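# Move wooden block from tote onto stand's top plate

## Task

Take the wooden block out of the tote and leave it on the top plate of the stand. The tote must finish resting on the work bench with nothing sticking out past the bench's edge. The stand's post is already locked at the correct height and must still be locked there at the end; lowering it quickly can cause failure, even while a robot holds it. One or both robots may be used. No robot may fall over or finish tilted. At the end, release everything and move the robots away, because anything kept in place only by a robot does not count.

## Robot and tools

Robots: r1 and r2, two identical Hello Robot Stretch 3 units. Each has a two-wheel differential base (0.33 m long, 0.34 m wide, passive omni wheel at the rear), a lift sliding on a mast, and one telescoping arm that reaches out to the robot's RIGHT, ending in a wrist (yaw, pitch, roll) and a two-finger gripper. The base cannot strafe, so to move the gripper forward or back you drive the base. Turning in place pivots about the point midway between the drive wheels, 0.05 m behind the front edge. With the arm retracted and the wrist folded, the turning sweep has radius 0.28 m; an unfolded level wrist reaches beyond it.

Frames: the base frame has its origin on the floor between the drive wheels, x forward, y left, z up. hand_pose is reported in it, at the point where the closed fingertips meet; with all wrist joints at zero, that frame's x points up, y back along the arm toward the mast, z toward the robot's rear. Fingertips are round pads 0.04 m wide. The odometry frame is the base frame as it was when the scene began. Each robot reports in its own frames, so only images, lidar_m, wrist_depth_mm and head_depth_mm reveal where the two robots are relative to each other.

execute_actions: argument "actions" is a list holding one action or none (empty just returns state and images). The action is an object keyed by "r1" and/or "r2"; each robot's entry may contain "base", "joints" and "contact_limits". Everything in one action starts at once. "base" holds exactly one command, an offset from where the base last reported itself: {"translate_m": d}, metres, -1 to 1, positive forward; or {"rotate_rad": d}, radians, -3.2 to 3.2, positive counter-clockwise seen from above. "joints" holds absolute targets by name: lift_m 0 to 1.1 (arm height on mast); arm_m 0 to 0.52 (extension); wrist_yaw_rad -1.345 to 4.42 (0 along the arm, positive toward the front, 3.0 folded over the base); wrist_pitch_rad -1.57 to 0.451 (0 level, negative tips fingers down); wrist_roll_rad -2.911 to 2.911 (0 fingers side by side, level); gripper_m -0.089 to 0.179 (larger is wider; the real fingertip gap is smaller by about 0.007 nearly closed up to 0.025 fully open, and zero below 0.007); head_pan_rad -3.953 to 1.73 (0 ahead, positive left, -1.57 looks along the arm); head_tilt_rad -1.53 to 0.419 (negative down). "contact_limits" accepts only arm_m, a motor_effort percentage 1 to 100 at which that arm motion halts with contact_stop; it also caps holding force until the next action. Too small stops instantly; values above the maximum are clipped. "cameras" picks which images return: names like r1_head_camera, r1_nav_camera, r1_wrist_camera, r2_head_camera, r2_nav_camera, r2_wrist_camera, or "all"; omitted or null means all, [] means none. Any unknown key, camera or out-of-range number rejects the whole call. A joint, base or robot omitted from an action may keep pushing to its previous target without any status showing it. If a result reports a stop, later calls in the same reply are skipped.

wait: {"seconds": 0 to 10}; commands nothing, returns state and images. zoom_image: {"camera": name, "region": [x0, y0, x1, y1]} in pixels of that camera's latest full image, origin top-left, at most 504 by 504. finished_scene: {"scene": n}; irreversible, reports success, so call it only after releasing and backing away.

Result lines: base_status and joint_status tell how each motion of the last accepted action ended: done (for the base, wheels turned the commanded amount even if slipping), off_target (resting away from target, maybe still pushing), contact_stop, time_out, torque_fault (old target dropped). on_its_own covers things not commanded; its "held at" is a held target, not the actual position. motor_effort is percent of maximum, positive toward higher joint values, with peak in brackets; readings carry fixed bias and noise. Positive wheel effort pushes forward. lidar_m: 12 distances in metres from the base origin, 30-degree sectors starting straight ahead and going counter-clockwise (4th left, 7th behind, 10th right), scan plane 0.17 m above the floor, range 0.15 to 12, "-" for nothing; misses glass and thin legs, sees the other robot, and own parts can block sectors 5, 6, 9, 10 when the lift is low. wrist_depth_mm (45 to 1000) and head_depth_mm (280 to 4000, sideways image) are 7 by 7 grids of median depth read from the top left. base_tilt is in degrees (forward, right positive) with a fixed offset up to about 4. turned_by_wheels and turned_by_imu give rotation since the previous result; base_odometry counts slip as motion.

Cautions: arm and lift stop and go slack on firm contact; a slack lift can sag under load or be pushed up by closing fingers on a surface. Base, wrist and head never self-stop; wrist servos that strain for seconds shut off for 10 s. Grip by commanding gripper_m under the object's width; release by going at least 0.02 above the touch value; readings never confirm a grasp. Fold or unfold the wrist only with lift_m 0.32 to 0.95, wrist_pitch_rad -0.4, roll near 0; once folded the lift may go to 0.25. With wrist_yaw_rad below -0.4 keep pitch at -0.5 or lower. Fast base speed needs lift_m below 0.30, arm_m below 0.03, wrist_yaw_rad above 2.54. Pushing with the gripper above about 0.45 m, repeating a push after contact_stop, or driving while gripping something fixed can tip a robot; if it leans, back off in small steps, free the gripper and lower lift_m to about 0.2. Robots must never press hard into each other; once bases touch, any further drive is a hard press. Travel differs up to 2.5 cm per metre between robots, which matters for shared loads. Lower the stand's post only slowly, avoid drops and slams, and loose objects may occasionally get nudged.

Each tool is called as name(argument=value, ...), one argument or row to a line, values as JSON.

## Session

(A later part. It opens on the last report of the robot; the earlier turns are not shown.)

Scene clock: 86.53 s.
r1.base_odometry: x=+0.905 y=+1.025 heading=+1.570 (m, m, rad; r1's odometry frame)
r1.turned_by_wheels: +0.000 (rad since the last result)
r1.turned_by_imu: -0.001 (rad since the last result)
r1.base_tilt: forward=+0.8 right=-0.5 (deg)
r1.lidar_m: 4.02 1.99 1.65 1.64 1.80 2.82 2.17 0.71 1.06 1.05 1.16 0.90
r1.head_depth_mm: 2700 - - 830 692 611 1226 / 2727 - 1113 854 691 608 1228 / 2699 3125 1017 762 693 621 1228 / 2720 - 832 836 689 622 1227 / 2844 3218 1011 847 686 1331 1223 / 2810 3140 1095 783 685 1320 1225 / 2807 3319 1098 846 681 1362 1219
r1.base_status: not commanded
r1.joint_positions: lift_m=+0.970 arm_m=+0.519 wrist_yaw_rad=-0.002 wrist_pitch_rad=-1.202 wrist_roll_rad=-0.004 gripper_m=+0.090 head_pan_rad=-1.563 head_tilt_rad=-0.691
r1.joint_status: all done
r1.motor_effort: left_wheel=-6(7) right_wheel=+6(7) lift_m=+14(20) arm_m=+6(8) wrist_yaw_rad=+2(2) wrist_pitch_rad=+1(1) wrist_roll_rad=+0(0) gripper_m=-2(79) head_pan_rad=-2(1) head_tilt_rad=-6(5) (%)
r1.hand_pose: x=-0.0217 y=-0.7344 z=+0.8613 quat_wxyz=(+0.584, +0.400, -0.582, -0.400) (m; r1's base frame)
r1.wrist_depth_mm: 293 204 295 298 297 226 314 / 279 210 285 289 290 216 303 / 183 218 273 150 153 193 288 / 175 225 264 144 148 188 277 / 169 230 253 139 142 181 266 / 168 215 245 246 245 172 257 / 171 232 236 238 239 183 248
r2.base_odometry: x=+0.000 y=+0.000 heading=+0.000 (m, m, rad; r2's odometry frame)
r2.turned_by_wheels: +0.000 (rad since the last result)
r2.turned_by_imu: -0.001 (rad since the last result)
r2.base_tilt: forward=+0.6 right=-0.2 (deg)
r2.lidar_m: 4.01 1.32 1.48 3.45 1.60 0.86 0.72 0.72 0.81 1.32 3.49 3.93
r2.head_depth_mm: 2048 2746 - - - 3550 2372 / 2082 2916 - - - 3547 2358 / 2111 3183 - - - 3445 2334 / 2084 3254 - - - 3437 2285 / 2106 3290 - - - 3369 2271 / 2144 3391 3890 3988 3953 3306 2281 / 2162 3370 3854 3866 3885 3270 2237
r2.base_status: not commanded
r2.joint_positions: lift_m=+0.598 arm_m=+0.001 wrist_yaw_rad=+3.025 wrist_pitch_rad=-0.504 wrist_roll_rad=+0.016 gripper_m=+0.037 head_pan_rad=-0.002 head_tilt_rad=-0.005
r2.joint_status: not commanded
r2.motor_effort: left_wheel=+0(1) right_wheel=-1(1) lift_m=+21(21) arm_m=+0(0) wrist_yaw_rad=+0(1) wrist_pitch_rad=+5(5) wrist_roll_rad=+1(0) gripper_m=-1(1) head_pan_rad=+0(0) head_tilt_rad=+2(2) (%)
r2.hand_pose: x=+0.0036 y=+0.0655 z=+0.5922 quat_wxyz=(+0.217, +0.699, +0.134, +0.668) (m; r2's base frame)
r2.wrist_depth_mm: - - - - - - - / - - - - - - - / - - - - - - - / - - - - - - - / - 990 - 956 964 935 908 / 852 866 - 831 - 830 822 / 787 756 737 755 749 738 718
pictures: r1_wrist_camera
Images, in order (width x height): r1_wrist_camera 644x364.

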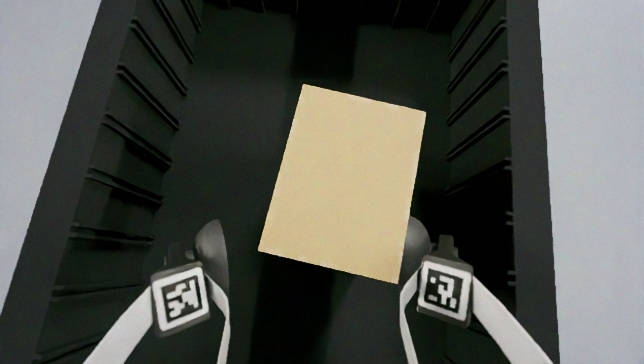

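execute_actions(
  actions=[
    {"r1":{"joints":{"lift_m":0.93}}},
  ],
  cameras=[],
)

execute_actions(
  actions=[
    {"r1":{"joints":{"gripper_m":0.0}}},
  ],
  cameras=[],
)

execute_actions(
  actions=[
    {"r1":{"joints":{"lift_m":1.1}}},
  ],
  cameras=["r1_wrist_camera","r1_head_camera"],
)

Scene clock: 93.70 s.
r1.base_odometry: x=+0.905 y=+1.025 heading=+1.570 (m, m, rad; r1's odometry frame)
r1.turned_by_wheels: +0.000 (rad since the last result)
r1.turned_by_imu: -0.001 (rad since the last result)
r1.base_tilt: forward=+0.8 right=-0.5 (deg)
r1.lidar_m: 4.02 1.99 1.65 1.64 1.81 2.83 2.17 0.71 1.06 1.05 1.15 0.90
r1.head_depth_mm: 2659 3011 - - 674 610 1233 / 2726 - 1061 853 691 608 1225 / 2741 - 1018 760 693 625 1221 / 2791 - 821 834 686 621 1225 / 2814 3208 1017 841 686 1334 1220 / 2795 3179 1099 782 684 1323 1212 / 2798 3298 1088 840 682 1342 1219
r1.base_status: not commanded
r1.joint_positions: lift_m=+0.930 arm_m=+0.519 wrist_yaw_rad=-0.002 wrist_pitch_rad=-1.202 wrist_roll_rad=-0.004 gripper_m=+0.090 head_pan_rad=-1.563 head_tilt_rad=-0.691
r1.joint_status: all done
r1.motor_effort: left_wheel=-5(6) right_wheel=+4(6) lift_m=+14(14) arm_m=+6(6) wrist_yaw_rad=+2(2) wrist_pitch_rad=+1(1) wrist_roll_rad=+0(1) gripper_m=-1(1) head_pan_rad=-1(3) head_tilt_rad=-6(6) (%)
r1.hand_pose: x=-0.0217 y=-0.7343 z=+0.8213 quat_wxyz=(+0.584, +0.400, -0.582, -0.400) (m; r1's base frame)
r1.wrist_depth_mm: 153 205 251 254 259 207 164 / 153 210 241 112 113 197 157 / 158 219 231 107 109 194 150 / 161 217 221 103 104 187 144 / 163 211 212 99 101 181 139 / 167 204 207 207 98 167 133 / 172 198 200 202 204 182 128
r2.base_odometry: x=+0.000 y=+0.000 heading=+0.000 (m, m, rad; r2's odometry frame)
r2.turned_by_wheels: +0.000 (rad since the last result)
r2.turned_by_imu: +0.000 (rad since the last result)
r2.base_tilt: forward=+0.4 right=-0.1 (deg)
r2.lidar_m: 4.02 1.32 1.48 3.42 1.60 0.86 0.72 0.72 0.81 1.32 3.48 3.90
r2.head_depth_mm: 2070 2686 - - - 3543 2364 / 2064 2949 - - - 3451 2355 / 2083 3203 - - - 3468 2333 / 2104 3245 - - - 3449 2316 / 2146 3299 - - - 3385 2297 / 2155 3336 3913 3960 - 3365 2288 / 2149 3371 3888 3869 3839 3349 2242
r2.base_status: not commanded
r2.joint_positions: lift_m=+0.598 arm_m=+0.001 wrist_yaw_rad=+3.025 wrist_pitch_rad=-0.504 wrist_roll_rad=+0.016 gripper_m=+0.037 head_pan_rad=-0.002 head_tilt_rad=-0.005
r2.joint_status: not commanded
r2.motor_effort: left_wheel=+1(1) right_wheel=-1(1) lift_m=+21(21) arm_m=+0(0) wrist_yaw_rad=+0(1) wrist_pitch_rad=+5(5) wrist_roll_rad=+0(1) gripper_m=-1(0) head_pan_rad=+0(0) head_tilt_rad=+2(2) (%)
r2.hand_pose: x=+0.0036 y=+0.0655 z=+0.5922 quat_wxyz=(+0.217, +0.699, +0.134, +0.668) (m; r2's base frame)
r2.wrist_depth_mm: - - - - - - - / - - - - - - - / - - - - - - - / - - - - - - - / - 998 - 986 983 948 963 / 866 857 - 830 - 819 789 / 767 745 725 762 743 702 723
pictures: none
No camera images: the call's "cameras" was empty. Leave "cameras" out to get every camera's image.

Scene clock: 95.10 s.
r1.base_odometry: x=+0.905 y=+1.025 heading=+1.570 (m, m, rad; r1's odometry frame)
r1.turned_by_wheels: +0.000 (rad since the last result)
r1.turned_by_imu: +0.000 (rad since the last result)
r1.base_tilt: forward=+0.8 right=-0.5 (deg)
r1.lidar_m: 4.03 1.99 1.66 1.64 1.80 2.82 2.18 0.71 1.06 1.05 1.15 0.90
r1.head_depth_mm: 2690 2979 - - 677 609 1230 / 2708 - 1062 856 692 607 1228 / 2689 - 1014 760 689 623 1222 / 2837 - 819 834 687 621 1214 / 2822 3216 1015 846 686 1333 1218 / 2768 3174 1100 781 682 1324 1220 / 2826 3221 1098 842 683 1355 1211
r1.base_status: not commanded
r1.joint_positions: lift_m=+0.930 arm_m=+0.519 wrist_yaw_rad=-0.002 wrist_pitch_rad=-1.203 wrist_roll_rad=-0.004 gripper_m=+0.001 head_pan_rad=-1.563 head_tilt_rad=-0.691
r1.joint_status: all done
r1.motor_effort: left_wheel=-5(5) right_wheel=+4(5) lift_m=+15(15) arm_m=+6(6) wrist_yaw_rad=+2(2) wrist_pitch_rad=+2(2) wrist_roll_rad=+0(0) gripper_m=-27(100) head_pan_rad=-1(2) head_tilt_rad=-5(5) (%)
r1.hand_pose: x=-0.0217 y=-0.7340 z=+0.8211 quat_wxyz=(+0.584, +0.401, -0.582, -0.400) (m; r1's base frame)
r1.wrist_depth_mm: 153 205 250 116 258 206 163 / 154 209 239 110 112 198 157 / 157 217 229 105 108 193 150 / 162 218 101 101 103 189 144 / 163 211 211 97 99 182 138 / 167 205 210 208 101 177 133 / 173 198 199 202 203 158 129
r2.base_odometry: x=+0.000 y=+0.000 heading=+0.000 (m, m, rad; r2's odometry frame)
r2.turned_by_wheels: +0.000 (rad since the last result)
r2.turned_by_imu: +0.000 (rad since the last result)
r2.base_tilt: forward=+0.6 right=-0.3 (deg)
r2.lidar_m: 3.97 1.31 1.48 3.44 1.60 0.86 0.72 0.72 0.81 1.32 3.49 3.90
r2.head_depth_mm: 2060 2714 - - - 3602 2359 / 2087 2967 - - - 3471 2344 / 2084 3201 - - - 3490 2338 / 2120 3225 - - - 3414 2257 / 2130 3271 - - - 3386 2265 / 2139 3293 - - 3941 3314 2296 / 2173 3294 3853 3871 3947 3311 2266
r2.base_status: not commanded
r2.joint_positions: lift_m=+0.598 arm_m=+0.001 wrist_yaw_rad=+3.025 wrist_pitch_rad=-0.504 wrist_roll_rad=+0.016 gripper_m=+0.037 head_pan_rad=-0.002 head_tilt_rad=-0.005
r2.joint_status: not commanded
r2.motor_effort: left_wheel=+1(0) right_wheel=+0(0) lift_m=+21(21) arm_m=+0(0) wrist_yaw_rad=+0(1) wrist_pitch_rad=+5(5) wrist_roll_rad=+0(0) gripper_m=-1(1) head_pan_rad=-1(0) head_tilt_rad=+2(2) (%)
r2.hand_pose: x=+0.0036 y=+0.0655 z=+0.5922 quat_wxyz=(+0.217, +0.699, +0.134, +0.668) (m; r2's base frame)
r2.wrist_depth_mm: - - - - - - - / - - - - - - - / - - - - - - - / - - - - - - - / 991 - - 974 982 938 914 / 864 873 - 803 - 816 807 / 753 780 748 751 756 716 721
pictures: none
No camera images: the call's "cameras" was empty. Leave "cameras" out to get every camera's image.

Scene clock: 97.47 s.
r1.base_odometry: x=+0.905 y=+1.025 heading=+1.570 (m, m, rad; r1's odometry frame)
r1.turned_by_wheels: +0.000 (rad since the last result)
r1.turned_by_imu: +0.000 (rad since the last result)
r1.base_tilt: forward=+0.8 right=-0.6 (deg)
r1.lidar_m: 4.03 1.99 1.65 1.64 1.80 2.83 2.16 0.71 1.05 1.05 1.15 0.90
r1.head_depth_mm: 2720 2980 1124 855 694 608 1228 / 2714 3053 1115 856 692 609 1230 / 2800 3105 1013 761 690 624 1224 / - 718 979 843 687 623 1227 / 2836 3203 1006 841 685 1325 1217 / 2765 3100 1087 779 686 1328 1224 / 2806 3222 1091 841 683 1353 1222
r1.base_status: not commanded
r1.joint_positions: lift_m=+1.100 arm_m=+0.520 wrist_yaw_rad=-0.002 wrist_pitch_rad=-1.209 wrist_roll_rad=-0.004 gripper_m=+0.011 head_pan_rad=-1.563 head_tilt_rad=-0.691
r1.joint_status: all done
r1.on_its_own: gripper_m is held at +0.010, not at your +0.000, by its stall guard, which is still easing
r1.motor_effort: left_wheel=-5(5) right_wheel=+4(4) lift_m=+23(25) arm_m=+6(6) wrist_yaw_rad=+3(1) wrist_pitch_rad=+4(4) wrist_roll_rad=+1(0) gripper_m=-22(26) head_pan_rad=-2(2) head_tilt_rad=-6(6) (%)
r1.hand_pose: x=-0.0217 y=-0.7325 z=+0.9902 quat_wxyz=(+0.583, +0.402, -0.580, -0.402) (m; r1's base frame)
r1.wrist_depth_mm: 436 435 348 349 452 459 466 / 413 417 359 125 129 441 442 / 408 402 315 112 118 424 424 / 386 385 107 102 308 406 405 / 373 371 327 117 305 390 395 / 363 357 362 191 - 379 382 / 349 345 348 359 348 365 367
r2.base_odometry: x=+0.000 y=+0.000 heading=+0.000 (m, m, rad; r2's odometry frame)
r2.turned_by_wheels: +0.000 (rad since the last result)
r2.turned_by_imu: +0.000 (rad since the last result)
r2.base_tilt: forward=+0.7 right=-0.1 (deg)
r2.lidar_m: 4.00 1.31 1.47 3.43 1.60 0.86 0.72 0.72 0.81 1.32 3.49 3.93
r2.head_depth_mm: 2051 2739 - - - 3506 2354 / 2055 2979 - - - 3435 2355 / 2089 3192 - - - 3437 2321 / 2089 3233 - - - 3427 2313 / 2132 3271 - - - 3417 2320 / 2141 3315 3924 3955 - 3310 2263 / 2167 3286 3847 3867 3853 3305 2247
r2.base_status: not commanded
r2.joint_positions: lift_m=+0.598 arm_m=+0.001 wrist_yaw_rad=+3.025 wrist_pitch_rad=-0.504 wrist_roll_rad=+0.016 gripper_m=+0.037 head_pan_rad=-0.002 head_tilt_rad=-0.005
r2.joint_status: not commanded
r2.motor_effort: left_wheel=+1(1) right_wheel=-1(0) lift_m=+21(21) arm_m=+0(0) wrist_yaw_rad=+0(0) wrist_pitch_rad=+4(5) wrist_roll_rad=+0(1) gripper_m=-1(1) head_pan_rad=+0(0) head_tilt_rad=+2(2) (%)
r2.hand_pose: x=+0.0036 y=+0.0655 z=+0.5922 quat_wxyz=(+0.217, +0.699, +0.134, +0.668) (m; r2's base frame)
r2.wrist_depth_mm: - - - - - - - / - - - - - - - / - - - - - - - / - - - - - - - / - 984 - 944 - 931 939 / 859 875 - 839 - 813 801 / 772 774 740 739 743 716 735
pictures: r1_head_camera (sideways: a quarter turn clockwise sets it upright), r1_wrist_camera
Images, in order (width x height): r1_head_camera 896x504, r1_wrist_camera 644x364.

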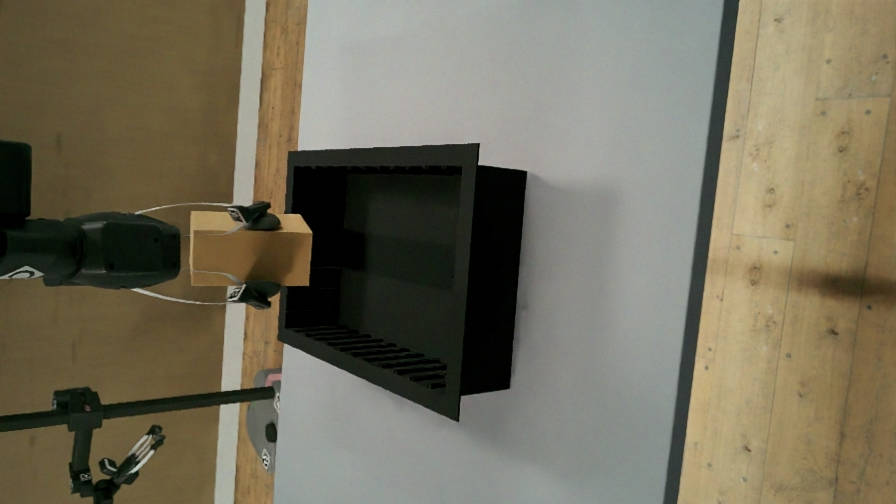

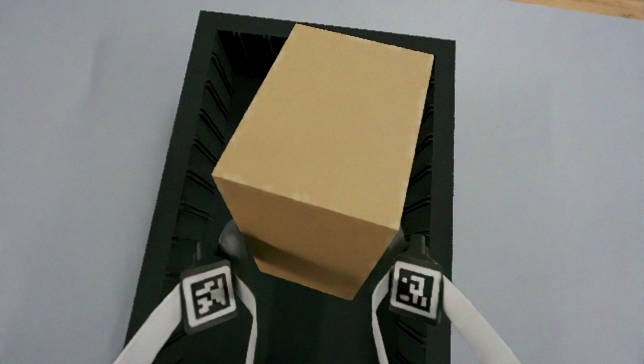

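execute_actions(
  actions=[
    {"r1":{"joints":{"arm_m":0.05,"head_pan_rad":0.0,"head_tilt_rad":-0.3},"base":{"rotate_rad":-3.0}}},
  ],
  cameras=["r1_head_camera","r1_nav_camera"],
)

Scene clock: 108.67 s.
r1.base_odometry: x=+0.905 y=+1.025 heading=-1.430 (m, m, rad; r1's odometry frame)
r1.turned_by_wheels: -3.000 (rad since the last result)
r1.turned_by_imu: -3.036 (rad since the last result)
r1.base_tilt: forward=+0.8 right=-0.5 (deg)
r1.lidar_m: 0.74 0.71 1.05 1.05 0.91 0.90 3.07 1.85 1.64 1.64 1.96 3.59
r1.head_depth_mm: 3761 3930 - - 2881 2038 1586 / 3842 - - - 2821 2051 1596 / 3908 - - - 2846 2030 1599 / 3950 - - - 2800 2028 1603 / - - - - 2685 2037 1594 / - - - - 2881 2047 1595 / - - - - 2860 2052 782
r1.base_status: done
r1.joint_positions: lift_m=+1.100 arm_m=+0.050 wrist_yaw_rad=+0.000 wrist_pitch_rad=-1.210 wrist_roll_rad=-0.004 gripper_m=+0.017 head_pan_rad=-0.007 head_tilt_rad=-0.310
r1.joint_status: all done
r1.on_its_own: gripper_m is held at +0.016, not at your +0.000, by its stall guard, which is not easing now
r1.motor_effort: left_wheel=+3(10) right_wheel=-3(9) lift_m=+23(23) arm_m=-5(5) wrist_yaw_rad=+0(2) wrist_pitch_rad=+4(4) wrist_roll_rad=+1(0) gripper_m=-20(19) head_pan_rad=+3(25) head_tilt_rad=+5(31) (%)
r1.hand_pose: x=-0.0216 y=-0.2634 z=+0.9902 quat_wxyz=(+0.583, +0.403, -0.580, -0.402) (m; r1's base frame)
r1.wrist_depth_mm: - - - - - - - / - - - 151 - - - / - - - 118 - - - / - - - 115 - - - / - - - 134 - - - / - - 182 160 - - - / - - - - - - -
r2.base_odometry: x=+0.000 y=+0.000 heading=+0.000 (m, m, rad; r2's odometry frame)
r2.turned_by_wheels: +0.000 (rad since the last result)
r2.turned_by_imu: -0.001 (rad since the last result)
r2.base_tilt: forward=+0.6 right=-0.1 (deg)
r2.lidar_m: 4.03 1.31 1.48 3.45 1.60 0.86 0.72 0.72 0.81 1.32 3.48 3.93
r2.head_depth_mm: 2075 2706 - - - 3581 2365 / 2079 2954 - - - 3428 2348 / 2095 3191 - - - 3457 2335 / 2111 3259 - - - 3473 2321 / 2113 3299 - - - 3407 2299 / 2134 3314 3916 - 3996 3305 2275 / 2162 3363 3828 3750 3787 3280 2250
r2.base_status: not commanded
r2.joint_positions: lift_m=+0.598 arm_m=+0.001 wrist_yaw_rad=+3.025 wrist_pitch_rad=-0.504 wrist_roll_rad=+0.016 gripper_m=+0.037 head_pan_rad=-0.002 head_tilt_rad=-0.005
r2.joint_status: not commanded
r2.motor_effort: left_wheel=+1(0) right_wheel=-1(1) lift_m=+21(20) arm_m=+0(0) wrist_yaw_rad=+0(0) wrist_pitch_rad=+4(5) wrist_roll_rad=+1(0) gripper_m=+0(0) head_pan_rad=+1(0) head_tilt_rad=+2(2) (%)
r2.hand_pose: x=+0.0036 y=+0.0655 z=+0.5922 quat_wxyz=(+0.217, +0.699, +0.134, +0.668) (m; r2's base frame)
r2.wrist_depth_mm: - - - - - - - / - - - - - - - / - - - - - - - / - - - - - - - / 987 997 - 984 994 923 917 / 879 873 - 826 - 853 815 / 757 762 731 753 738 724 727
pictures: r1_head_camera (sideways: a quarter turn clockwise sets it upright), r1_nav_camera (sideways: a quarter turn counterclockwise sets it upright)
Images, in order (width x height): r1_head_camera 896x504, r1_nav_camera 672x504.

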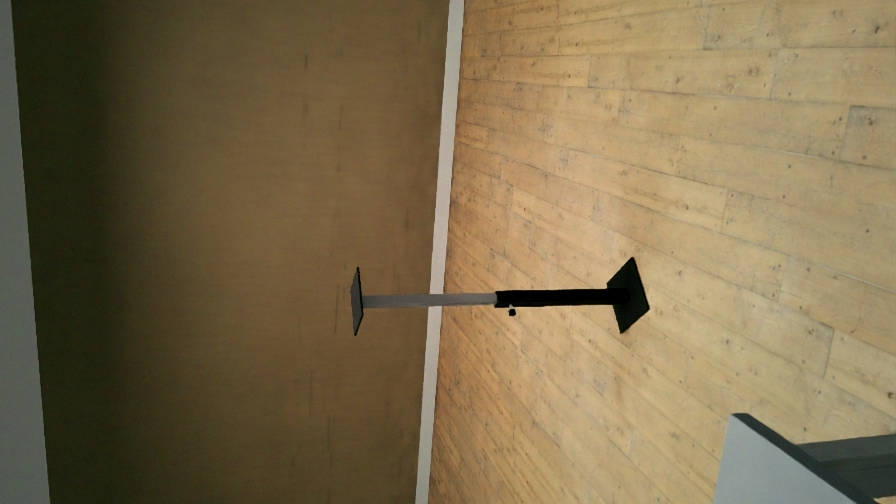

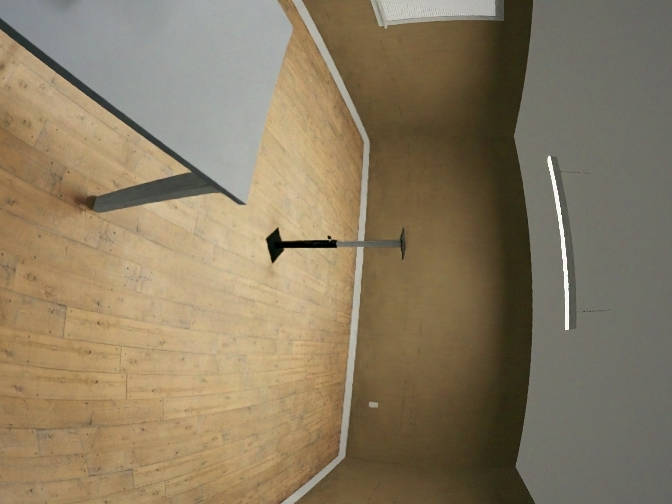

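execute_actions(
  actions=[
    {"r1":{"base":{"rotate_rad":-0.15}}},
  ],
  cameras=[],
)

execute_actions(
  actions=[
    {"r1":{"base":{"translate_m":1.0}}},
  ],
  cameras=[],
)

execute_actions(
  actions=[
    {"r1":{"base":{"translate_m":0.6},"joints":{"head_pan_rad":0.6,"head_tilt_rad":-0.5}}},
  ],
  cameras=["r1_head_camera"],
)

Scene clock: 122.93 s.
r1.base_odometry: x=+0.905 y=+1.025 heading=-1.580 (m, m, rad; r1's odometry frame)
r1.turned_by_wheels: -0.150 (rad since the last result)
r1.turned_by_imu: -0.152 (rad since the last result)
r1.base_tilt: forward=+0.7 right=-0.6 (deg)
r1.lidar_m: 2.16 0.70 1.06 1.05 1.15 0.90 4.08 1.99 1.65 1.64 1.80 2.80
r1.head_depth_mm: 3859 3915 - - 2836 2047 1585 / 3858 - - - 2842 2047 1592 / 3864 - - - 2851 2053 1598 / 3950 - - - 2843 2060 1609 / 3961 - - - 2816 2036 1598 / 3980 - - - 2696 2050 1599 / - - - - 2853 2039 1586
r1.base_status: done
r1.joint_positions: lift_m=+1.100 arm_m=+0.050 wrist_yaw_rad=+0.000 wrist_pitch_rad=-1.210 wrist_roll_rad=-0.004 gripper_m=+0.017 head_pan_rad=-0.007 head_tilt_rad=-0.310
r1.joint_status: not commanded
r1.on_its_own: gripper_m is held at +0.016, not at your +0.000, by its stall guard, which is not easing now
r1.motor_effort: left_wheel=+4(8) right_wheel=-3(7) lift_m=+23(23) arm_m=-5(5) wrist_yaw_rad=+0(1) wrist_pitch_rad=+4(4) wrist_roll_rad=+0(0) gripper_m=-20(19) head_pan_rad=+2(1) head_tilt_rad=+4(4) (%)
r1.hand_pose: x=-0.0216 y=-0.2634 z=+0.9902 quat_wxyz=(+0.583, +0.403, -0.580, -0.402) (m; r1's base frame)
r1.wrist_depth_mm: - - - - - - - / - - - 151 - - - / - - - 118 - - - / - - - 115 - - - / - - - 134 - - - / - - 181 160 - - - / - - - - - - -
r2.base_odometry: x=+0.000 y=+0.000 heading=+0.000 (m, m, rad; r2's odometry frame)
r2.turned_by_wheels: +0.000 (rad since the last result)
r2.turned_by_imu: +0.000 (rad since the last result)
r2.base_tilt: forward=+0.7 right=-0.2 (deg)
r2.lidar_m: 4.02 1.32 1.48 3.45 1.60 0.86 0.72 0.72 0.81 1.32 3.47 3.92
r2.head_depth_mm: 2019 2733 - - - 3564 2406 / 2055 2902 - - - 3512 2335 / 2093 3178 - - - 3455 2334 / 2095 3297 - - - 3444 2286 / 2117 3306 - - - 3394 2296 / 2138 3286 3859 3970 3964 3397 2291 / 2170 3356 3809 3853 3864 3266 2254
r2.base_status: not commanded
r2.joint_positions: lift_m=+0.598 arm_m=+0.001 wrist_yaw_rad=+3.025 wrist_pitch_rad=-0.504 wrist_roll_rad=+0.016 gripper_m=+0.037 head_pan_rad=-0.002 head_tilt_rad=-0.005
r2.joint_status: not commanded
r2.motor_effort: left_wheel=+1(1) right_wheel=-1(0) lift_m=+21(21) arm_m=+0(0) wrist_yaw_rad=+0(0) wrist_pitch_rad=+5(5) wrist_roll_rad=+0(0) gripper_m=-2(1) head_pan_rad=-1(0) head_tilt_rad=+2(2) (%)
r2.hand_pose: x=+0.0036 y=+0.0655 z=+0.5922 quat_wxyz=(+0.217, +0.699, +0.134, +0.668) (m; r2's base frame)
r2.wrist_depth_mm: - - - - - - - / - - - - - - - / - - - - - - - / - - - - - - - / 979 990 - 964 - 934 919 / 874 872 - 826 - 807 800 / 756 757 757 757 732 720 732
pictures: none
No camera images: the call's "cameras" was empty. Leave "cameras" out to get every camera's image.

Scene clock: 134.33 s.
r1.base_odometry: x=+0.896 y=+0.025 heading=-1.580 (m, m, rad; r1's odometry frame)
r1.turned_by_wheels: +0.000 (rad since the last result)
r1.turned_by_imu: +0.000 (rad since the last result)
r1.base_tilt: forward=+0.8 right=-0.5 (deg)
r1.lidar_m: 3.30 1.19 2.99 0.96 0.45 0.44 4.46 2.23 1.82 1.80 1.98 3.10
r1.head_depth_mm: 2887 2984 3155 3333 2891 2057 1593 / 2827 3035 3215 3451 2811 2030 1604 / 2934 3078 3202 3410 2793 2064 1606 / 2931 3120 3315 3488 2836 2051 1619 / 3010 3138 3323 3521 2864 2055 1595 / 3041 3176 3375 3565 2819 2039 1604 / 3044 3241 3363 3477 2723 1965 1453
r1.base_status: done
r1.joint_positions: lift_m=+1.100 arm_m=+0.050 wrist_yaw_rad=+0.000 wrist_pitch_rad=-1.210 wrist_roll_rad=-0.004 gripper_m=+0.017 head_pan_rad=-0.007 head_tilt_rad=-0.310
r1.joint_status: not commanded
r1.on_its_own: gripper_m is held at +0.016, not at your +0.000, by its stall guard, which is not easing now
r1.motor_effort: left_wheel=+2(7) right_wheel=-3(4) lift_m=+23(23) arm_m=-5(5) wrist_yaw_rad=+0(0) wrist_pitch_rad=+4(4) wrist_roll_rad=+0(0) gripper_m=-20(20) head_pan_rad=+2(2) head_tilt_rad=+3(4) (%)
r1.hand_pose: x=-0.0216 y=-0.2634 z=+0.9902 quat_wxyz=(+0.583, +0.403, -0.580, -0.402) (m; r1's base frame)
r1.wrist_depth_mm: - - - - - - - / - - - 150 - - - / - - - 118 - - - / - - - 115 - - - / - - - 134 - - - / - - 182 161 - - - / - - - - - - -
r2.base_odometry: x=+0.000 y=+0.000 heading=+0.000 (m, m, rad; r2's odometry frame)
r2.turned_by_wheels: +0.000 (rad since the last result)
r2.turned_by_imu: -0.001 (rad since the last result)
r2.base_tilt: forward=+0.6 right=-0.1 (deg)
r2.lidar_m: 4.01 1.32 1.48 3.45 1.60 0.86 0.72 0.72 0.81 1.32 3.49 3.92
r2.head_depth_mm: 2055 2709 - - - 3500 2371 / 2067 2943 - - - 3546 2346 / 2083 3200 - - - 3427 2335 / 2096 3276 - - - 3399 2315 / 2140 3256 - - - 3379 2279 / 2172 3285 3967 - - 3359 2265 / 2173 3342 3842 3905 3861 3293 2247
r2.base_status: not commanded
r2.joint_positions: lift_m=+0.598 arm_m=+0.001 wrist_yaw_rad=+3.025 wrist_pitch_rad=-0.504 wrist_roll_rad=+0.016 gripper_m=+0.037 head_pan_rad=-0.002 head_tilt_rad=-0.005
r2.joint_status: not commanded
r2.motor_effort: left_wheel=+1(1) right_wheel=-1(1) lift_m=+21(21) arm_m=+0(0) wrist_yaw_rad=+1(0) wrist_pitch_rad=+5(4) wrist_roll_rad=+0(0) gripper_m=-1(1) head_pan_rad=+0(0) head_tilt_rad=+2(1) (%)
r2.hand_pose: x=+0.0036 y=+0.0655 z=+0.5922 quat_wxyz=(+0.217, +0.699, +0.134, +0.668) (m; r2's base frame)
r2.wrist_depth_mm: - - - - - - - / - - - - - - - / - - - - - - - / - - - - - - - / 992 - - 981 997 959 956 / 895 865 - 820 - 819 820 / 767 766 720 711 735 733 722
pictures: none
No camera images: the call's "cameras" was empty. Leave "cameras" out to get every camera's image.

Scene clock: 141.73 s.
r1.base_odometry: x=+0.891 y=-0.575 heading=-1.580 (m, m, rad; r1's odometry frame)
r1.turned_by_wheels: +0.000 (rad since the last result)
r1.turned_by_imu: +0.000 (rad since the last result)
r1.base_tilt: forward=+0.8 right=-0.6 (deg)
r1.lidar_m: 2.70 0.64 2.90 2.88 1.24 0.97 2.39 2.34 1.91 1.90 2.10 2.72
r1.head_depth_mm: 2508 2698 2851 2858 2114 1658 1374 / 2678 2849 3087 2866 2100 1673 1366 / 2884 3113 3406 2911 2077 1661 1376 / 3089 3380 3631 737 1954 1577 1304 / 3427 3600 3903 736 2085 1653 1375 / 3167 3458 3638 2826 2089 1658 1370 / 2900 3147 3280 2831 2087 1657 1367
r1.base_status: done
r1.joint_positions: lift_m=+1.100 arm_m=+0.050 wrist_yaw_rad=+0.000 wrist_pitch_rad=-1.210 wrist_roll_rad=-0.004 gripper_m=+0.017 head_pan_rad=+0.593 head_tilt_rad=-0.493
r1.joint_status: all done
r1.on_its_own: gripper_m is held at +0.016, not at your +0.000, by its stall guard, which is not easing now
r1.motor_effort: left_wheel=+2(7) right_wheel=-2(3) lift_m=+23(23) arm_m=-5(5) wrist_yaw_rad=-1(1) wrist_pitch_rad=+4(4) wrist_roll_rad=+0(1) gripper_m=-21(20) head_pan_rad=+3(22) head_tilt_rad=-4(23) (%)
r1.hand_pose: x=-0.0216 y=-0.2634 z=+0.9902 quat_wxyz=(+0.583, +0.403, -0.580, -0.402) (m; r1's base frame)
r1.wrist_depth_mm: - - - - - - - / - - - 151 - - - / - - - 118 - - - / - - - 115 - - - / - - - 134 - - - / - - 181 161 - - - / - - - - - - -
r2.base_odometry: x=+0.000 y=+0.000 heading=+0.000 (m, m, rad; r2's odometry frame)
r2.turned_by_wheels: +0.000 (rad since the last result)
r2.turned_by_imu: -0.001 (rad since the last result)
r2.base_tilt: forward=+0.4 right=-0.2 (deg)
r2.lidar_m: 4.00 1.32 1.48 3.44 1.60 0.86 0.72 0.72 0.81 1.32 3.49 3.90
r2.head_depth_mm: 2050 2745 - - - 3571 2344 / 2061 2941 - - - 3562 2343 / 2099 3198 - - - 3459 2325 / 2103 3261 - - - 3395 2315 / 2134 3301 - - - 3423 2282 / 2126 3364 3901 3911 3957 3343 2277 / 2150 3350 3757 3883 3855 3246 2267
r2.base_status: not commanded
r2.joint_positions: lift_m=+0.598 arm_m=+0.001 wrist_yaw_rad=+3.025 wrist_pitch_rad=-0.504 wrist_roll_rad=+0.016 gripper_m=+0.037 head_pan_rad=-0.002 head_tilt_rad=-0.005
r2.joint_status: not commanded
r2.motor_effort: left_wheel=+0(1) right_wheel=-1(1) lift_m=+21(21) arm_m=+0(1) wrist_yaw_rad=+0(0) wrist_pitch_rad=+4(5) wrist_roll_rad=+0(0) gripper_m=+0(1) head_pan_rad=-1(0) head_tilt_rad=+2(2) (%)
r2.hand_pose: x=+0.0036 y=+0.0655 z=+0.5922 quat_wxyz=(+0.217, +0.699, +0.134, +0.668) (m; r2's base frame)
r2.wrist_depth_mm: - - - - - - - / - - - - - - - / - - - - - - - / - - - - - - - / 989 - - 959 989 928 944 / 870 881 - 846 - 830 796 / 760 774 738 739 734 729 726
pictures: r1_head_camera (sideways: a quarter turn clockwise sets it upright)
Images, in order (width x height): r1_head_camera 896x504.

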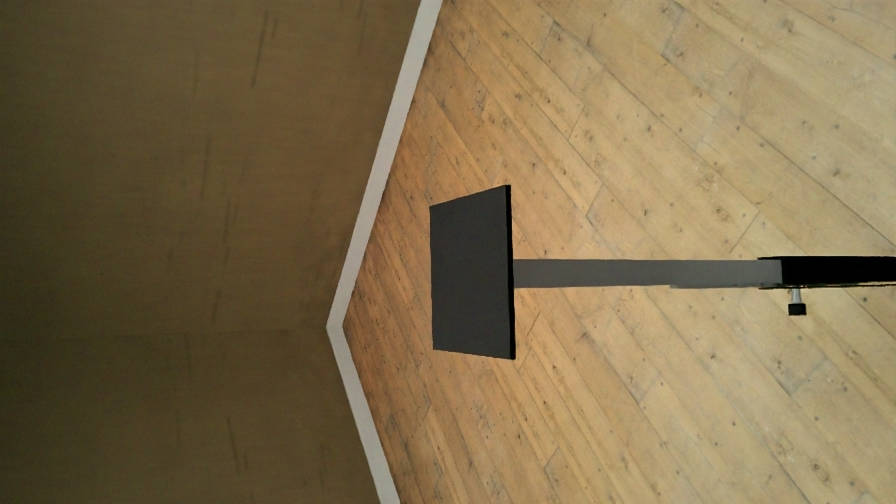

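execute_actions(
  actions=[
    {"r1":{"base":{"rotate_rad":1.2},"joints":{"head_pan_rad":-0.5,"head_tilt_rad":0.0,"wrist_pitch_rad":-1.45}}},
  ],
  cameras=["r1_head_camera","r1_wrist_camera"],
)

Scene clock: 153.03 s.
r1.base_odometry: x=+0.891 y=-0.575 heading=-0.380 (m, m, rad; r1's odometry frame)
r1.turned_by_wheels: +1.200 (rad since the last result)
r1.turned_by_imu: +1.213 (rad since the last result)
r1.base_tilt: forward=+0.7 right=-0.6 (deg)
r1.lidar_m: 2.88 2.88 1.24 0.97 3.46 2.14 1.90 1.90 2.27 2.70 2.71 0.64
r1.head_depth_mm: 2017 2832 3021 2930 3006 2968 2353 / 2017 3048 3231 3265 3282 3193 677 / 2032 2989 3595 3611 3651 3465 642 / 2012 3048 3836 3931 3948 3669 681 / 2006 3030 3585 3559 3640 3470 2399 / 2024 3044 3309 3297 3273 3253 2395 / 1990 2950 3049 3055 3061 3010 2414
r1.base_status: done
r1.joint_positions: lift_m=+1.100 arm_m=+0.050 wrist_yaw_rad=+0.000 wrist_pitch_rad=-1.448 wrist_roll_rad=-0.004 gripper_m=+0.017 head_pan_rad=-0.493 head_tilt_rad=-0.013
r1.joint_status: all done
r1.on_its_own: gripper_m is held at +0.016, not at your +0.000, by its stall guard, which is not easing now
r1.motor_effort: left_wheel=-5(9) right_wheel=+4(7) lift_m=+23(23) arm_m=-5(5) wrist_yaw_rad=+0(0) wrist_pitch_rad=+0(4) wrist_roll_rad=+0(0) gripper_m=-20(19) head_pan_rad=-1(24) head_tilt_rad=+7(38) (%)
r1.hand_pose: x=-0.0216 y=-0.2028 z=+0.9811 quat_wxyz=(+0.531, +0.469, -0.528, -0.468) (m; r1's base frame)
r1.wrist_depth_mm: - - - - - - - / - - - 150 - - - / - - - 118 - - - / - - - 115 - - - / - - - 135 - - - / - - 183 161 - - - / - - - - - - -
r2.base_odometry: x=+0.000 y=+0.000 heading=+0.000 (m, m, rad; r2's odometry frame)
r2.turned_by_wheels: +0.000 (rad since the last result)
r2.turned_by_imu: -0.001 (rad since the last result)
r2.base_tilt: forward=+0.6 right=-0.3 (deg)
r2.lidar_m: 4.01 1.31 1.48 3.46 1.60 0.86 0.72 0.72 0.81 1.32 3.47 3.93
r2.head_depth_mm: 2071 2692 - - - 3541 2336 / 2085 2966 - - - 3464 2340 / 2093 3248 - - - 3478 2303 / 2121 3244 - - - 3386 2301 / 2142 3293 - - - 3313 2304 / 2137 3316 3949 3970 - 3343 2280 / 2155 3356 3839 3909 3824 3320 2240
r2.base_status: not commanded
r2.joint_positions: lift_m=+0.598 arm_m=+0.001 wrist_yaw_rad=+3.025 wrist_pitch_rad=-0.504 wrist_roll_rad=+0.016 gripper_m=+0.037 head_pan_rad=-0.002 head_tilt_rad=-0.005
r2.joint_status: not commanded
r2.motor_effort: left_wheel=+1(1) right_wheel=-1(1) lift_m=+21(21) arm_m=+0(1) wrist_yaw_rad=+0(1) wrist_pitch_rad=+5(4) wrist_roll_rad=+0(0) gripper_m=+0(0) head_pan_rad=+0(1) head_tilt_rad=+2(2) (%)
r2.hand_pose: x=+0.0036 y=+0.0655 z=+0.5922 quat_wxyz=(+0.217, +0.699, +0.134, +0.668) (m; r2's base frame)
r2.wrist_depth_mm: - - - - - - - / - - - - - - - / - - - - - - - / - - - - - - - / - 973 - 981 973 922 934 / 862 842 - 852 - 798 804 / 762 753 725 758 737 726 716
pictures: r1_head_camera (sideways: a quarter turn clockwise sets it upright), r1_wrist_camera
Images, in order (width x height): r1_head_camera 896x504, r1_wrist_camera 644x364.

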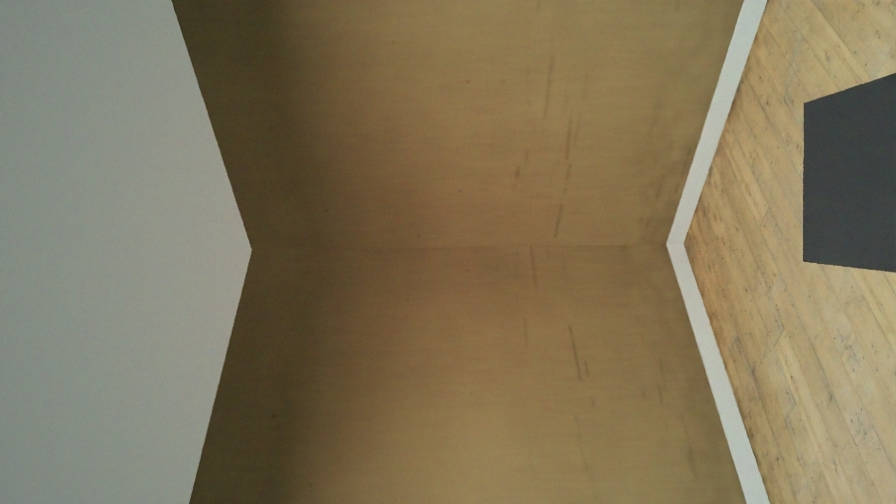

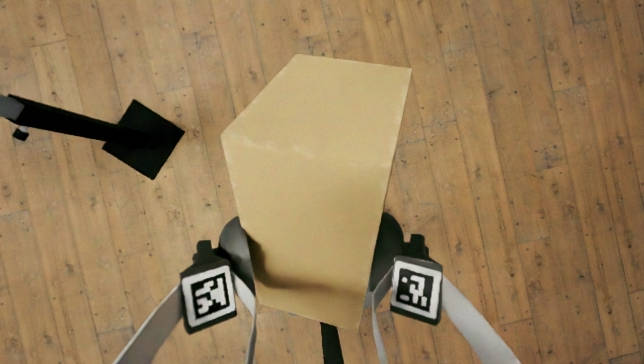

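execute_actions(
  actions=[
    {"r1":{"base":{"rotate_rad":0.97},"joints":{"head_pan_rad":-1.57,"head_tilt_rad":-0.6}}},
  ],
  cameras=["r1_head_camera","r1_wrist_camera"],
)

Scene clock: 160.57 s.
r1.base_odometry: x=+0.891 y=-0.575 heading=+0.590 (m, m, rad; r1's odometry frame)
r1.turned_by_wheels: +0.970 (rad since the last result)
r1.turned_by_imu: +0.980 (rad since the last result)
r1.base_tilt: forward=+0.9 right=-0.6 (deg)
r1.lidar_m: 1.24 0.97 3.98 2.24 1.90 1.90 2.16 2.70 2.70 0.64 2.89 2.88
r1.head_depth_mm: - - - 2223 1868 1495 1293 / - - - - - - 1234 / - - - - - - 297 / 3282 3548 3378 - - - 304 / 3408 3663 3381 2221 1861 1486 1313 / 3161 3408 3452 2397 1853 1519 1288 / 2943 3162 3183 2365 1858 1528 1277
r1.base_status: done
r1.joint_positions: lift_m=+1.100 arm_m=+0.050 wrist_yaw_rad=+0.000 wrist_pitch_rad=-1.448 wrist_roll_rad=-0.004 gripper_m=+0.017 head_pan_rad=-1.563 head_tilt_rad=-0.592
r1.joint_status: all done
r1.on_its_own: gripper_m is held at +0.016, not at your +0.000, by its stall guard, which is not easing now
r1.motor_effort: left_wheel=-4(11) right_wheel=+3(7) lift_m=+23(23) arm_m=-5(5) wrist_yaw_rad=+0(0) wrist_pitch_rad=-1(1) wrist_roll_rad=+0(0) gripper_m=-20(20) head_pan_rad=-3(24) head_tilt_rad=-5(37) (%)
r1.hand_pose: x=-0.0216 y=-0.2027 z=+0.9811 quat_wxyz=(+0.531, +0.469, -0.528, -0.468) (m; r1's base frame)
r1.wrist_depth_mm: - - - - - - - / - - - 150 - - - / - - - 118 - - - / - - - 115 - - - / - - - 134 - - - / - - 183 160 - - - / - - - - - - -
r2.base_odometry: x=+0.000 y=+0.000 heading=+0.000 (m, m, rad; r2's odometry frame)
r2.turned_by_wheels: +0.000 (rad since the last result)
r2.turned_by_imu: -0.001 (rad since the last result)
r2.base_tilt: forward=+0.6 right=-0.4 (deg)
r2.lidar_m: 4.00 1.32 1.48 3.45 1.60 0.86 0.72 0.72 0.81 1.32 3.49 3.94
r2.head_depth_mm: 2052 2727 - - - 3500 2389 / 2057 2951 - - - 3457 2337 / 2087 3185 - - - 3457 2290 / 2114 3245 - - - 3423 2274 / 2137 3340 - - - 3399 2285 / 2148 3312 3891 3941 - 3363 2281 / 2175 3372 3855 3826 3926 3294 2269
r2.base_status: not commanded
r2.joint_positions: lift_m=+0.598 arm_m=+0.001 wrist_yaw_rad=+3.025 wrist_pitch_rad=-0.504 wrist_roll_rad=+0.016 gripper_m=+0.037 head_pan_rad=-0.002 head_tilt_rad=-0.005
r2.joint_status: not commanded
r2.motor_effort: left_wheel=+1(1) right_wheel=-1(1) lift_m=+21(20) arm_m=+1(0) wrist_yaw_rad=+0(1) wrist_pitch_rad=+4(5) wrist_roll_rad=+0(1) gripper_m=+0(0) head_pan_rad=-1(0) head_tilt_rad=+2(2) (%)
r2.hand_pose: x=+0.0036 y=+0.0655 z=+0.5922 quat_wxyz=(+0.217, +0.699, +0.134, +0.668) (m; r2's base frame)
r2.wrist_depth_mm: - - - - - - - / - - - - - - - / - - - - - - - / - - - - - - - / - 998 - 936 - 950 904 / 866 862 - 831 - 802 826 / 779 780 726 740 723 722 717
pictures: r1_head_camera (sideways: a quarter turn clockwise sets it upright), r1_wrist_camera
Images, in order (width x height): r1_head_camera 896x504, r1_wrist_camera 644x364.

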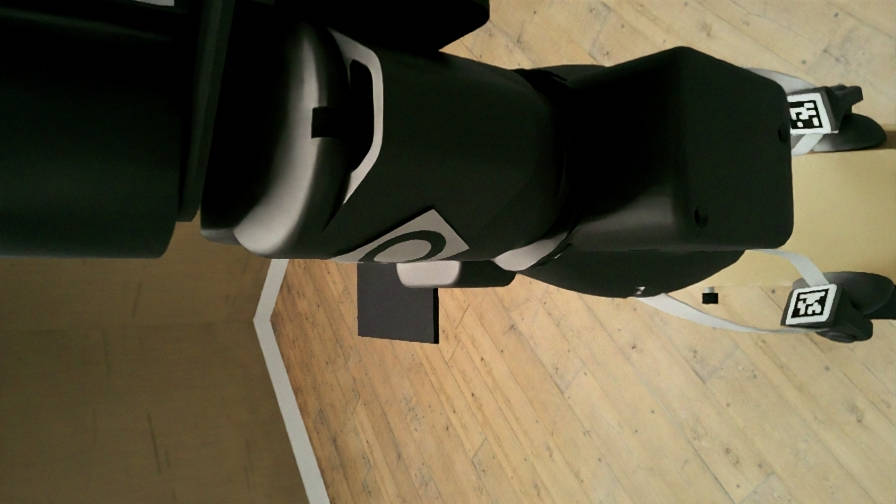

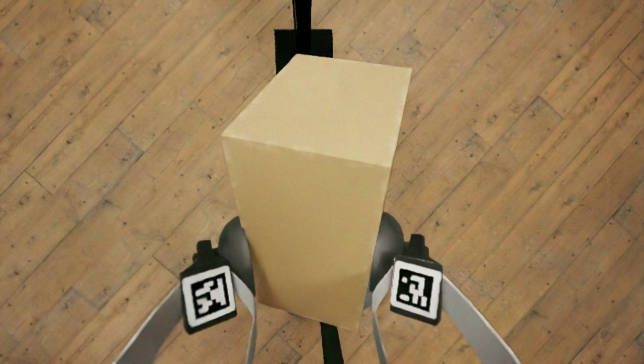

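execute_actions(
  actions=[
    {"r1":{"joints":{"arm_m":0.12},"contact_limits":{"arm_m":20}}},
  ],
  cameras=["r1_wrist_camera","r1_head_camera"],
)

Scene clock: 168.50 s.
r1.base_odometry: x=+0.891 y=-0.575 heading=+0.590 (m, m, rad; r1's odometry frame)
r1.turned_by_wheels: +0.000 (rad since the last result)
r1.turned_by_imu: -0.001 (rad since the last result)
r1.base_tilt: forward=+0.8 right=-0.5 (deg)
r1.lidar_m: 1.24 0.97 3.99 2.23 1.90 1.90 2.16 2.71 2.70 0.64 2.88 2.87
r1.head_depth_mm: - - 2964 2431 1868 1534 1294 / - - 3068 2435 1833 1490 1294 / - - - - 398 356 1211 / 3230 3565 - - 377 362 1169 / 3427 3664 3363 2205 1848 1508 1291 / 3190 3429 3410 2403 1851 1521 1282 / 2923 3121 3231 2400 1867 1532 1291
r1.base_status: not commanded
r1.joint_positions: lift_m=+1.100 arm_m=+0.120 wrist_yaw_rad=+0.000 wrist_pitch_rad=-1.449 wrist_roll_rad=-0.004 gripper_m=+0.017 head_pan_rad=-1.563 head_tilt_rad=-0.592
r1.joint_status: all done
r1.on_its_own: gripper_m is held at +0.016, not at your +0.000, by its stall guard, which is not easing now
r1.motor_effort: left_wheel=-4(5) right_wheel=+3(4) lift_m=+23(23) arm_m=+6(6) wrist_yaw_rad=-1(0) wrist_pitch_rad=+0(0) wrist_roll_rad=+1(0) gripper_m=-20(21) head_pan_rad=-2(1) head_tilt_rad=-5(5) (%)
r1.contact_limits: arm_m 20 (drawing in: default 27, maximum 44; extending or still: default 38, maximum 61)
r1.hand_pose: x=-0.0216 y=-0.2717 z=+0.9811 quat_wxyz=(+0.531, +0.470, -0.528, -0.468) (m; r1's base frame)
r1.wrist_depth_mm: - - - - - - - / - - - 150 - - - / - - - 118 - - - / - - - 115 - - - / - - - 134 - - - / - - 183 161 - - - / - - - - - - -
r2.base_odometry: x=+0.000 y=+0.000 heading=+0.000 (m, m, rad; r2's odometry frame)
r2.turned_by_wheels: +0.000 (rad since the last result)
r2.turned_by_imu: +0.000 (rad since the last result)
r2.base_tilt: forward=+0.8 right=-0.3 (deg)
r2.lidar_m: 4.01 1.32 1.48 3.45 1.60 0.86 0.72 0.72 0.81 1.32 3.48 3.92
r2.head_depth_mm: 2047 2720 - - - 3499 2380 / 2071 2935 - - - 3506 2341 / 2101 3220 - - - 3467 2319 / 2087 3223 - - - 3460 2295 / 2144 3273 - - - 3399 2308 / 2116 3307 3962 - 3974 3365 2288 / 2176 3409 3826 3860 3842 3307 2266
r2.base_status: not commanded
r2.joint_positions: lift_m=+0.598 arm_m=+0.001 wrist_yaw_rad=+3.025 wrist_pitch_rad=-0.504 wrist_roll_rad=+0.016 gripper_m=+0.037 head_pan_rad=-0.002 head_tilt_rad=-0.005
r2.joint_status: not commanded
r2.motor_effort: left_wheel=+1(0) right_wheel=+0(0) lift_m=+21(21) arm_m=+0(0) wrist_yaw_rad=+0(0) wrist_pitch_rad=+5(5) wrist_roll_rad=+0(1) gripper_m=+0(1) head_pan_rad=+1(0) head_tilt_rad=+2(2) (%)
r2.hand_pose: x=+0.0036 y=+0.0655 z=+0.5922 quat_wxyz=(+0.217, +0.699, +0.134, +0.668) (m; r2's base frame)
r2.wrist_depth_mm: - - - - - - - / - - - - - - - / - - - - - - - / - - - - - - - / 999 - - 965 968 959 968 / 894 878 - 848 - 811 800 / 783 761 747 746 735 735 725
pictures: r1_head_camera (sideways: a quarter turn clockwise sets it upright), r1_wrist_camera
Images, in order (width x height): r1_head_camera 896x504, r1_wrist_camera 644x364.

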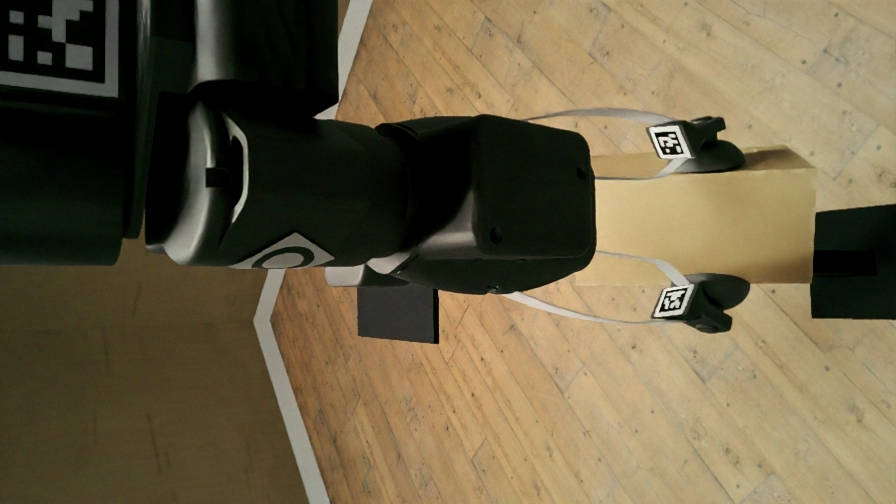

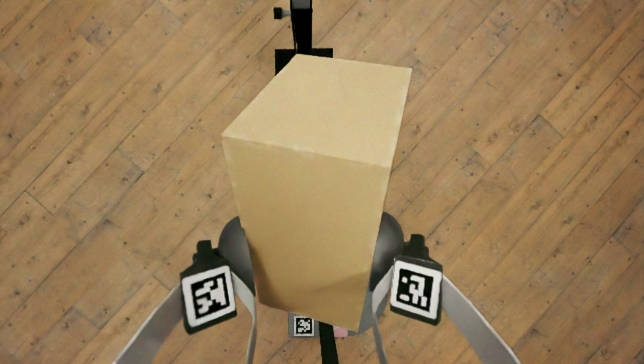

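execute_actions(
  actions=[
    {"r1":{"joints":{"wrist_pitch_rad":-0.6}}},
  ],
  cameras=[],
)

execute_actions(
  actions=[
    {"r1":{"joints":{"arm_m":0.25}}},
  ],
  cameras=["r1_wrist_camera","r1_head_camera"],
)

Scene clock: 177.27 s.
r1.base_odometry: x=+0.891 y=-0.575 heading=+0.590 (m, m, rad; r1's odometry frame)
r1.turned_by_wheels: +0.000 (rad since the last result)
r1.turned_by_imu: -0.001 (rad since the last result)
r1.base_tilt: forward=+0.8 right=-0.6 (deg)
r1.lidar_m: 1.24 0.97 3.98 2.23 1.90 1.89 2.17 2.70 2.70 0.64 2.88 2.87
r1.head_depth_mm: - - 2930 2427 1891 1532 1291 / - - 3101 2450 1880 1535 1287 / - - - 2221 1845 1532 1290 / 3223 - - 752 1752 1456 1220 / 3386 3713 3360 2219 1849 1525 1282 / 3134 3473 3397 2409 1849 1518 1282 / 3001 3158 3274 2419 1865 1522 1273
r1.base_status: not commanded
r1.joint_positions: lift_m=+1.100 arm_m=+0.120 wrist_yaw_rad=+0.000 wrist_pitch_rad=-0.640 wrist_roll_rad=-0.004 gripper_m=+0.017 head_pan_rad=-1.563 head_tilt_rad=-0.592
r1.joint_status: all done
r1.on_its_own: gripper_m is held at +0.016, not at your +0.000, by its stall guard, which is not easing now
r1.motor_effort: left_wheel=-4(4) right_wheel=+3(4) lift_m=+23(23) arm_m=+6(6) wrist_yaw_rad=-1(1) wrist_pitch_rad=+16(15) wrist_roll_rad=+1(0) gripper_m=-20(20) head_pan_rad=-2(2) head_tilt_rad=-5(5) (%)
r1.hand_pose: x=-0.0216 y=-0.4557 z=+1.0661 quat_wxyz=(+0.673, +0.223, -0.670, -0.222) (m; r1's base frame)
r1.wrist_depth_mm: - - - - - - - / - - - 152 - - - / - - - 118 - - - / - - 324 116 - - - / - - - 134 - - - / - - 181 160 - - - / - - - - - - -
r2.base_odometry: x=+0.000 y=+0.000 heading=+0.000 (m, m, rad; r2's odometry frame)
r2.turned_by_wheels: +0.000 (rad since the last result)
r2.turned_by_imu: +0.000 (rad since the last result)
r2.base_tilt: forward=+0.4 right=-0.2 (deg)
r2.lidar_m: 4.00 1.32 1.48 3.47 1.60 0.86 0.72 0.72 0.81 1.32 3.48 3.93
r2.head_depth_mm: 2055 2677 - - - 3464 2376 / 2063 2947 - - - 3525 2375 / 2099 3221 - - - 3465 2317 / 2112 3241 - - - 3439 2305 / 2144 3283 - - - 3362 2269 / 2155 3317 3901 3987 3997 3373 2267 / 2153 3351 3877 3861 3917 3263 2270
r2.base_status: not commanded
r2.joint_positions: lift_m=+0.598 arm_m=+0.001 wrist_yaw_rad=+3.025 wrist_pitch_rad=-0.504 wrist_roll_rad=+0.016 gripper_m=+0.037 head_pan_rad=-0.002 head_tilt_rad=-0.005
r2.joint_status: not commanded
r2.motor_effort: left_wheel=+1(0) right_wheel=-1(1) lift_m=+21(21) arm_m=+0(0) wrist_yaw_rad=+0(1) wrist_pitch_rad=+5(5) wrist_roll_rad=+0(0) gripper_m=-1(1) head_pan_rad=+0(0) head_tilt_rad=+2(2) (%)
r2.hand_pose: x=+0.0036 y=+0.0655 z=+0.5922 quat_wxyz=(+0.217, +0.699, +0.134, +0.668) (m; r2's base frame)
r2.wrist_depth_mm: - - - - - - - / - - - - - - - / - - - - - - - / - - - - - - - / 992 - - 944 980 940 944 / 884 854 - 832 - 841 830 / 769 742 740 747 739 739 717
pictures: none
No camera images: the call's "cameras" was empty. Leave "cameras" out to get every camera's image.

Scene clock: 179.47 s.
r1.base_odometry: x=+0.891 y=-0.575 heading=+0.590 (m, m, rad; r1's odometry frame)
r1.turned_by_wheels: +0.000 (rad since the last result)
r1.turned_by_imu: +0.000 (rad since the last result)
r1.base_tilt: forward=+0.8 right=-0.5 (deg)
r1.lidar_m: 1.24 0.97 4.00 2.24 1.90 1.90 2.16 2.70 2.70 0.64 2.88 2.88
r1.head_depth_mm: 2597 2724 2905 2395 1862 1530 1294 / - 3009 3140 2431 1875 1533 1288 / - - 3177 2275 1879 1517 1283 / - - 580 734 1754 1437 1213 / 3447 3715 3393 2219 1849 1510 1289 / 3200 3477 3401 2402 1844 1509 1283 / 2914 3127 3253 2387 1861 1523 1283
r1.base_status: not commanded
r1.joint_positions: lift_m=+1.100 arm_m=+0.250 wrist_yaw_rad=+0.000 wrist_pitch_rad=-0.639 wrist_roll_rad=-0.004 gripper_m=+0.017 head_pan_rad=-1.563 head_tilt_rad=-0.592
r1.joint_status: all done
r1.on_its_own: gripper_m is held at +0.016, not at your +0.000, by its stall guard, which is not easing now
r1.motor_effort: left_wheel=-5(5) right_wheel=+4(3) lift_m=+23(23) arm_m=+6(6) wrist_yaw_rad=+0(1) wrist_pitch_rad=+16(16) wrist_roll_rad=+0(0) gripper_m=-20(21) head_pan_rad=-2(2) head_tilt_rad=-4(5) (%)
r1.hand_pose: x=-0.0216 y=-0.5859 z=+1.0663 quat_wxyz=(+0.673, +0.223, -0.670, -0.222) (m; r1's base frame)
r1.wrist_depth_mm: - - - - - - - / - - - - - - - / - - - 121 - - - / - - - 126 - - - / - - 288 139 - - - / - - 169 154 - - - / - - 236 177 - - -
r2.base_odometry: x=+0.000 y=+0.000 heading=+0.000 (m, m, rad; r2's odometry frame)
r2.turned_by_wheels: +0.000 (rad since the last result)
r2.turned_by_imu: +0.000 (rad since the last result)
r2.base_tilt: forward=+0.7 right=-0.2 (deg)
r2.lidar_m: 4.00 1.32 1.48 3.44 1.61 0.86 0.72 0.72 0.81 1.32 3.49 3.93
r2.head_depth_mm: 2060 2734 - - - 3599 2370 / 2063 3008 - - - 3514 2314 / 2076 3146 - - - 3480 2339 / 2102 3248 - - - 3338 2318 / 2116 3284 - - - 3443 2293 / 2173 3372 3991 3975 - 3356 2274 / 2169 3438 3855 3799 3813 3288 2243
r2.base_status: not commanded
r2.joint_positions: lift_m=+0.598 arm_m=+0.001 wrist_yaw_rad=+3.025 wrist_pitch_rad=-0.504 wrist_roll_rad=+0.016 gripper_m=+0.037 head_pan_rad=-0.002 head_tilt_rad=-0.005
r2.joint_status: not commanded
r2.motor_effort: left_wheel=+1(1) right_wheel=+0(1) lift_m=+20(21) arm_m=+0(0) wrist_yaw_rad=+1(1) wrist_pitch_rad=+5(5) wrist_roll_rad=+0(0) gripper_m=-1(1) head_pan_rad=+0(1) head_tilt_rad=+2(2) (%)
r2.hand_pose: x=+0.0036 y=+0.0655 z=+0.5922 quat_wxyz=(+0.217, +0.699, +0.134, +0.668) (m; r2's base frame)
r2.wrist_depth_mm: - - - - - - - / - - - - - - - / - - - - - - - / - - - - - - - / - - - - 986 907 941 / 891 877 - 837 - 821 830 / 770 761 725 743 737 714 729
pictures: r1_head_camera (sideways: a quarter turn clockwise sets it upright), r1_wrist_camera
Images, in order (width x height): r1_head_camera 896x504, r1_wrist_camera 644x364.

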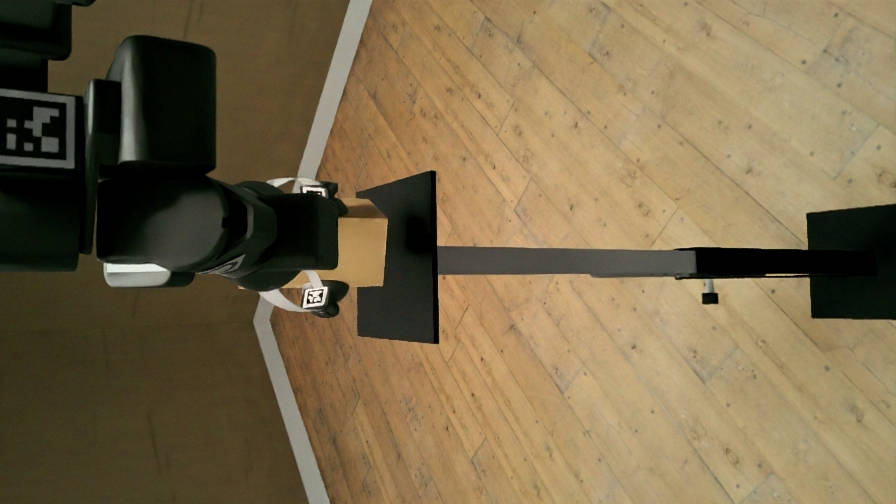

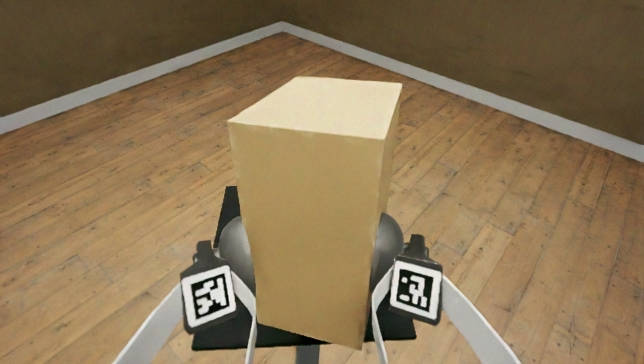

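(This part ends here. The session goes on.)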